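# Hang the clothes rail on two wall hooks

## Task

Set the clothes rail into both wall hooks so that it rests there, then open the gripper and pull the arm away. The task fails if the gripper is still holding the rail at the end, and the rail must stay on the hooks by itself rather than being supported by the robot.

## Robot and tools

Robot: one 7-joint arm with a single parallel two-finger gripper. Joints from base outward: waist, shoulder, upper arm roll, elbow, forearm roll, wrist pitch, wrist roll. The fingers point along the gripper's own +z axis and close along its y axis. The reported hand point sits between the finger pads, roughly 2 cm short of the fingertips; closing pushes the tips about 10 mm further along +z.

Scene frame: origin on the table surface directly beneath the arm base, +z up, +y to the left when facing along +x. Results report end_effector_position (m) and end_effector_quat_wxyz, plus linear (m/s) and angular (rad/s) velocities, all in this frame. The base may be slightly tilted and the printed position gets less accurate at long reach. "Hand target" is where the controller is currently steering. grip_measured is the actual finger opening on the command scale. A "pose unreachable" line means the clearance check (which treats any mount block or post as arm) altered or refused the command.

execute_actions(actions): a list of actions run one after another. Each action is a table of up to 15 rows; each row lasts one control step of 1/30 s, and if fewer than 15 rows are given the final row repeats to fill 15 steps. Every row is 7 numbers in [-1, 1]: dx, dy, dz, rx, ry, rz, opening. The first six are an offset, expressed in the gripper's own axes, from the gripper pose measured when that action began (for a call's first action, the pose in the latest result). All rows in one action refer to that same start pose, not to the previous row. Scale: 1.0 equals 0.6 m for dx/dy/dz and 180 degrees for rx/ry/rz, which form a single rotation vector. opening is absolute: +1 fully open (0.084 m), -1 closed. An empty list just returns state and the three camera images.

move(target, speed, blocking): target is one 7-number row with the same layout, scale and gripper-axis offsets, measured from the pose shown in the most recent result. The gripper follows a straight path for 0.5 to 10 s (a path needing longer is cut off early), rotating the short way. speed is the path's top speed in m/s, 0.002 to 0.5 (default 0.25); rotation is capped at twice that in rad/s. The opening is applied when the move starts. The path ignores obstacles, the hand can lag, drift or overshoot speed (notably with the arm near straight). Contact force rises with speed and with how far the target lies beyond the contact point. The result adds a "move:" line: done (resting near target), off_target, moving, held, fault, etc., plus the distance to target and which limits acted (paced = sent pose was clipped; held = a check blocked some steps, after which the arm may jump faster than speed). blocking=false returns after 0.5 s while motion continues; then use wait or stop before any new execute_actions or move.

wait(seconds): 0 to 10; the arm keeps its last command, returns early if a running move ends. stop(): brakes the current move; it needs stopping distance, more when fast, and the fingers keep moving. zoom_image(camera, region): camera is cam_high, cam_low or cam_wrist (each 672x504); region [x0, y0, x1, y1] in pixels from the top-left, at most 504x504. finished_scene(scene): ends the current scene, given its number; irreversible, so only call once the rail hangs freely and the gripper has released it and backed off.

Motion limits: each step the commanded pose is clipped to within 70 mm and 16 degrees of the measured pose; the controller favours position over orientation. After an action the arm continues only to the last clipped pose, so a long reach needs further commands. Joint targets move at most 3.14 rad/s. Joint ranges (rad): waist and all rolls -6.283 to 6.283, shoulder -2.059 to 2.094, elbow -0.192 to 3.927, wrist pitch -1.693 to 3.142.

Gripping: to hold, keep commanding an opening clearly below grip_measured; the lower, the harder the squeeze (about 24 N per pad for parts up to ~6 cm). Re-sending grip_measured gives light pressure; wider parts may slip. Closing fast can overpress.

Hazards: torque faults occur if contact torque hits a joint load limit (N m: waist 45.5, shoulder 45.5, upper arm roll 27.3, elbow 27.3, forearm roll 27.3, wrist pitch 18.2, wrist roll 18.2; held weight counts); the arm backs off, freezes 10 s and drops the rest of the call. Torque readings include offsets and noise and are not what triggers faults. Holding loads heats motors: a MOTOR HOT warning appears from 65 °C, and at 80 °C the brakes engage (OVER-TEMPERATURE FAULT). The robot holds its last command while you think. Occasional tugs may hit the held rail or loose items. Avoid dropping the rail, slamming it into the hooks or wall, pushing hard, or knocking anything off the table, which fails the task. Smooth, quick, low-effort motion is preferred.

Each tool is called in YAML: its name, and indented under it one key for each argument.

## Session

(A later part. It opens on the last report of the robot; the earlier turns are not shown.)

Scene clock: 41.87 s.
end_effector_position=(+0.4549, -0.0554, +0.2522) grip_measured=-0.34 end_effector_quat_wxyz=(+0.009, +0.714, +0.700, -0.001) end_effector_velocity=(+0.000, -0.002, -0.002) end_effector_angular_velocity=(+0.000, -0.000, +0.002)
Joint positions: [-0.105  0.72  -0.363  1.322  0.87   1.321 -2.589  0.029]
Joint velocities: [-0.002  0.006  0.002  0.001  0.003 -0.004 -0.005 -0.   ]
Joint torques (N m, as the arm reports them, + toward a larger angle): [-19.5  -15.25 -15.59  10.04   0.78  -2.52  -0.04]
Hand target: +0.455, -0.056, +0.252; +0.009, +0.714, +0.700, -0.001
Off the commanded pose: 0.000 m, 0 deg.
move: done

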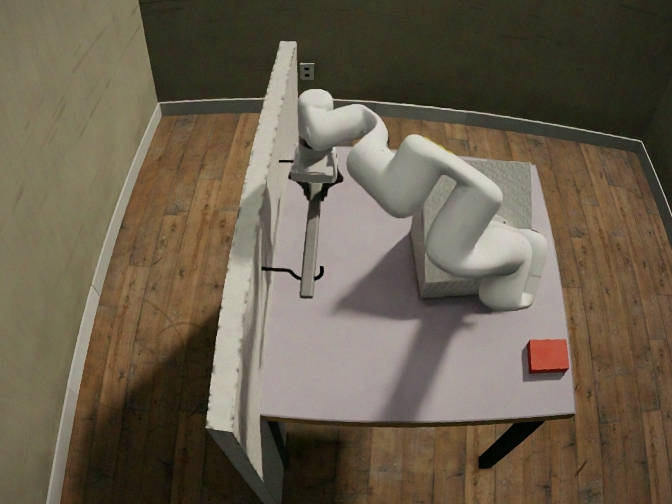

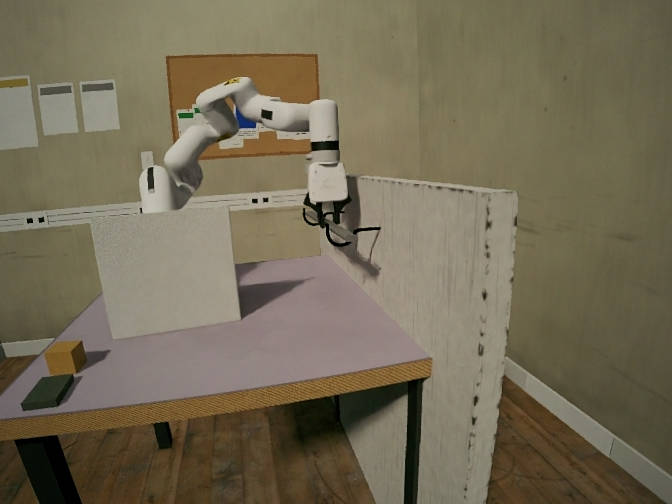

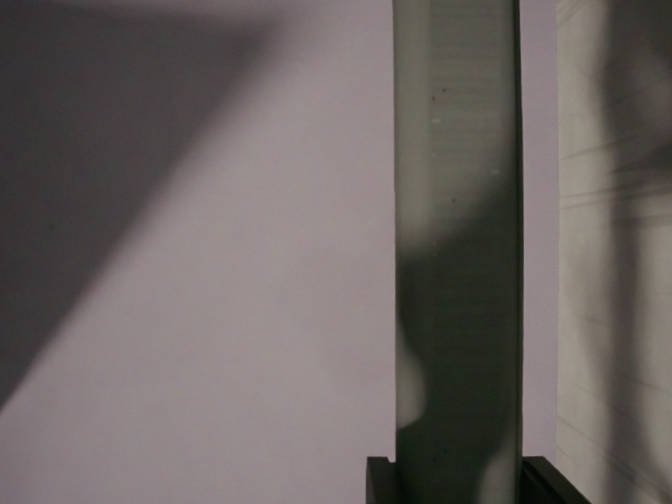

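move:
  target: [0,0,0.022,0,0,0,-1]
  speed: 0.03

execute_actions:
  actions:
    - [[0,0,0,0,0,0,0.3]]

move:
  target: [0,0,-0.2,0,0,0,0.3]

move:
  target: [0,-0.2,0,0,0,0,1]

Scene clock: 47.80 s.
end_effector_position=(+0.4550, -0.0556, +0.2394) grip_measured=-0.34 end_effector_quat_wxyz=(+0.010, +0.714, +0.700, -0.001) end_effector_velocity=(+0.000, -0.000, -0.001) end_effector_angular_velocity=(-0.001, -0.002, +0.000)
Joint positions: [-0.094  0.728 -0.353  1.305  0.886  1.295 -2.596  0.029]
Joint velocities: [ 0.002  0.001  0.001 -0.002  0.003 -0.005 -0.002 -0.   ]
Joint torques (N m, as the arm reports them, + toward a larger angle): [-19.06 -15.36 -15.72  10.06   1.29  -2.47   0.17]
Hand target: +0.455, -0.056, +0.239; +0.009, +0.714, +0.700, -0.001
Off the commanded pose: 0.000 m, 0 deg.
move: done

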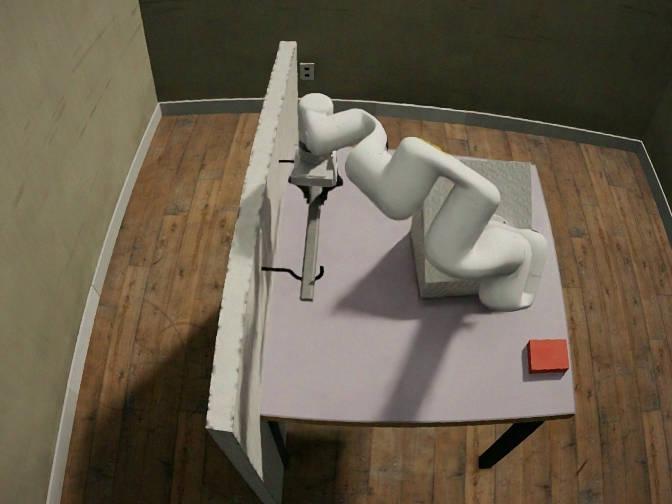

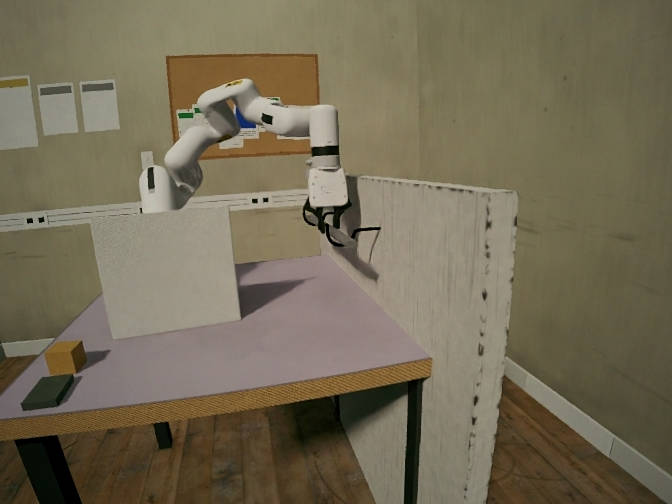

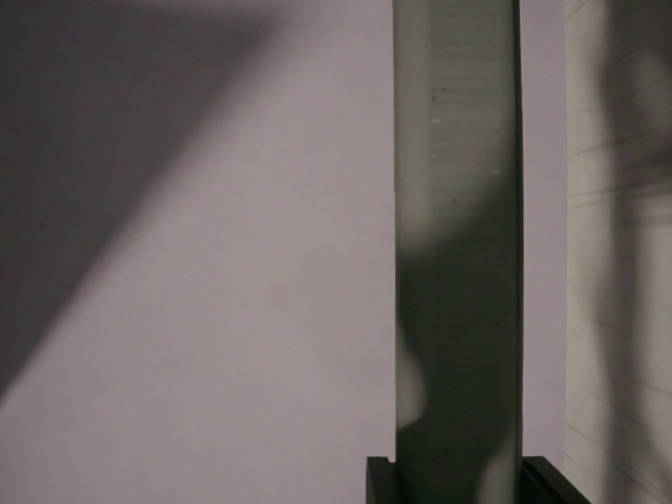

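Scene clock: 48.30 s.
end_effector_position=(+0.4551, -0.0556, +0.2395) grip_measured=+0.29 end_effector_quat_wxyz=(+0.010, +0.714, +0.700, -0.001) end_effector_velocity=(-0.000, -0.000, -0.000) end_effector_angular_velocity=(+0.001, +0.001, -0.001)
Joint positions: [-0.094  0.728 -0.353  1.305  0.886  1.295 -2.596  0.056]
Joint velocities: [-0.     0.001  0.    -0.001 -0.     0.    -0.     0.002]
Joint torques (N m, as the arm reports them, + toward a larger angle): [-17.98 -13.35 -14.6    9.72   0.43  -2.28  -0.01]
Hand target: +0.455, -0.056, +0.239; +0.010, +0.714, +0.700, -0.001
Off the commanded pose: 0.000 m, 0 deg.

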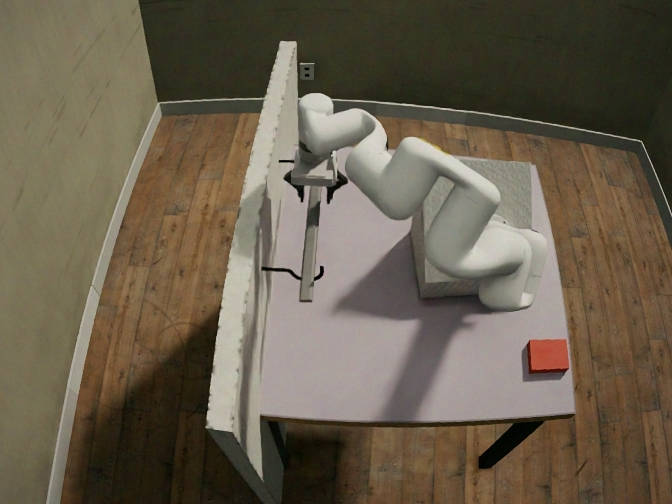

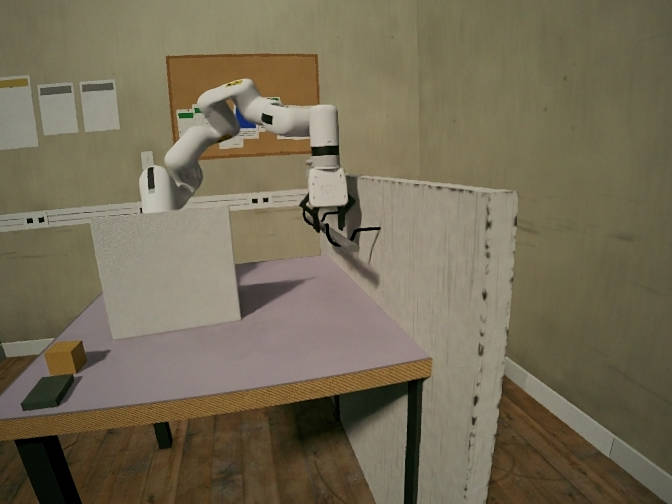

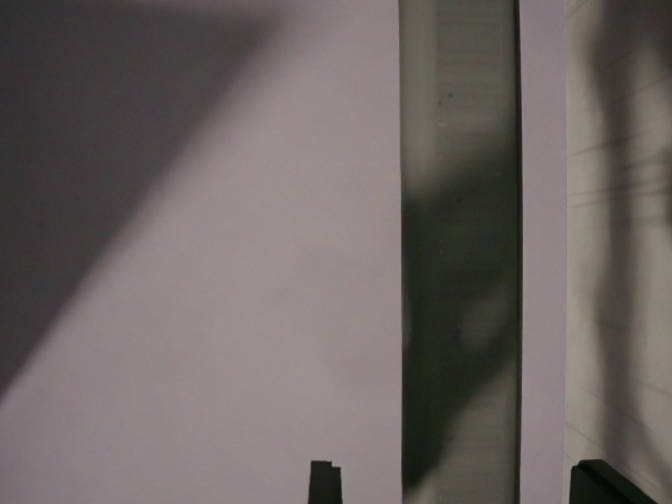

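Scene clock: 49.50 s.
end_effector_position=(+0.4536, -0.0542, +0.3591) grip_measured=+0.29 end_effector_quat_wxyz=(+0.010, +0.714, +0.700, -0.001) end_effector_velocity=(+0.001, +0.001, +0.003) end_effector_angular_velocity=(-0.001, -0.000, +0.002)
Joint positions: [-0.213  0.696 -0.422  1.53   0.767  1.553 -2.528  0.056]
Joint velocities: [-0.002  0.001 -0.001  0.01  -0.001  0.006  0.001  0.   ]
Joint torques (N m, as the arm reports them, + toward a larger angle): [-17.39 -13.51 -13.97  10.14   0.56  -2.39   0.  ]
Hand target: +0.454, -0.054, +0.360; +0.010, +0.714, +0.700, -0.001
Off the commanded pose: 0.001 m, 0 deg.
move: done

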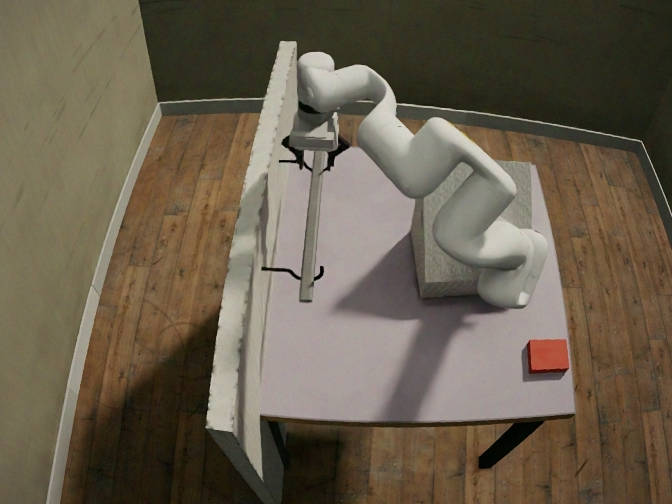

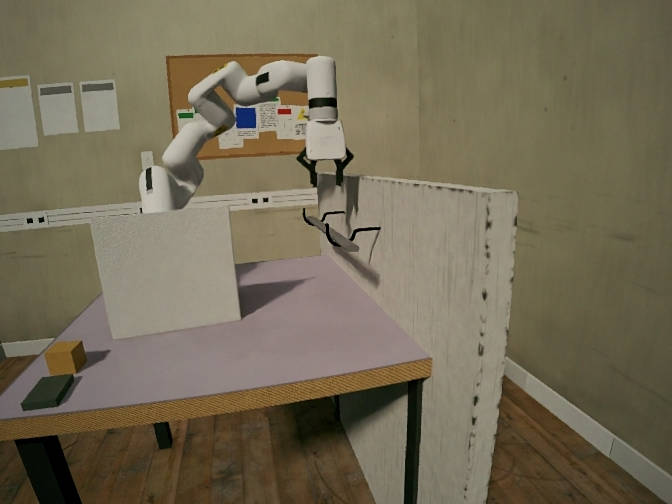

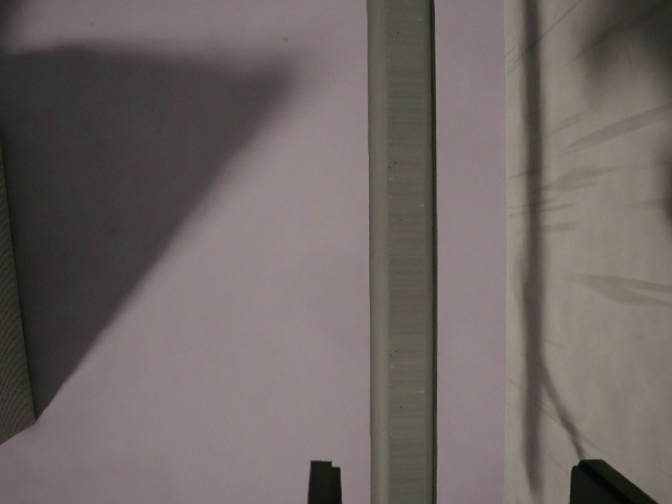

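Scene clock: 50.70 s.
end_effector_position=(+0.3339, -0.0524, +0.3579) grip_measured=+1.00 end_effector_quat_wxyz=(+0.009, +0.714, +0.700, -0.002) end_effector_velocity=(-0.002, -0.000, +0.002) end_effector_angular_velocity=(-0.005, -0.004, -0.001)
Joint positions: [-0.191  0.424 -0.53   1.116  0.643  1.465 -2.68   0.084]
Joint velocities: [ 0.001 -0.01  -0.005 -0.009 -0.004 -0.006 -0.001  0.   ]
Joint torques (N m, as the arm reports them, + toward a larger angle): [-12.41 -10.34 -11.69  11.11   0.73  -2.01  -0.06]
Hand target: +0.334, -0.052, +0.358; +0.010, +0.714, +0.700, -0.001
Off the commanded pose: 0.001 m, 0 deg.
move: done

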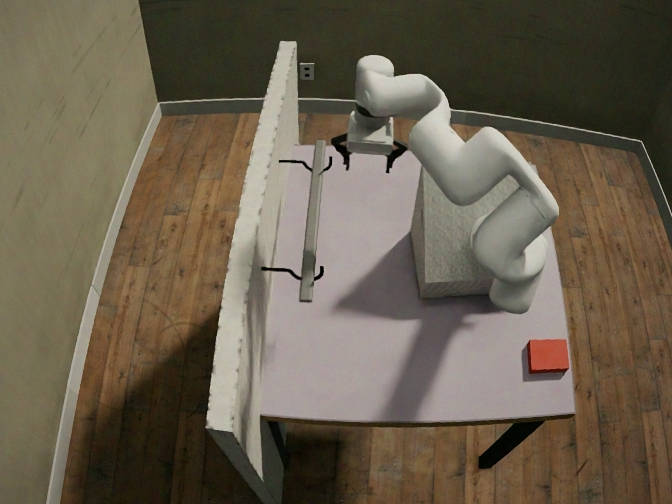

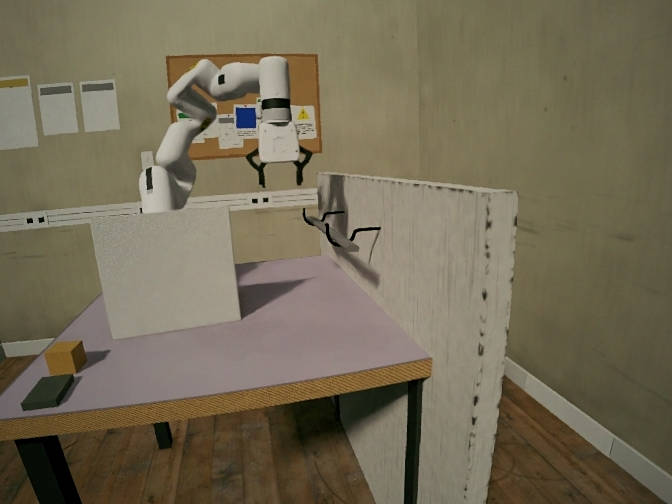

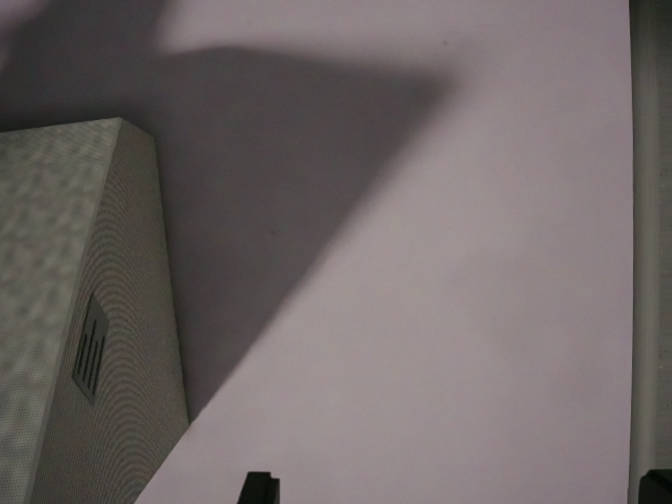

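finished_scene:
  scene: 1

The scene is finished: the task was done.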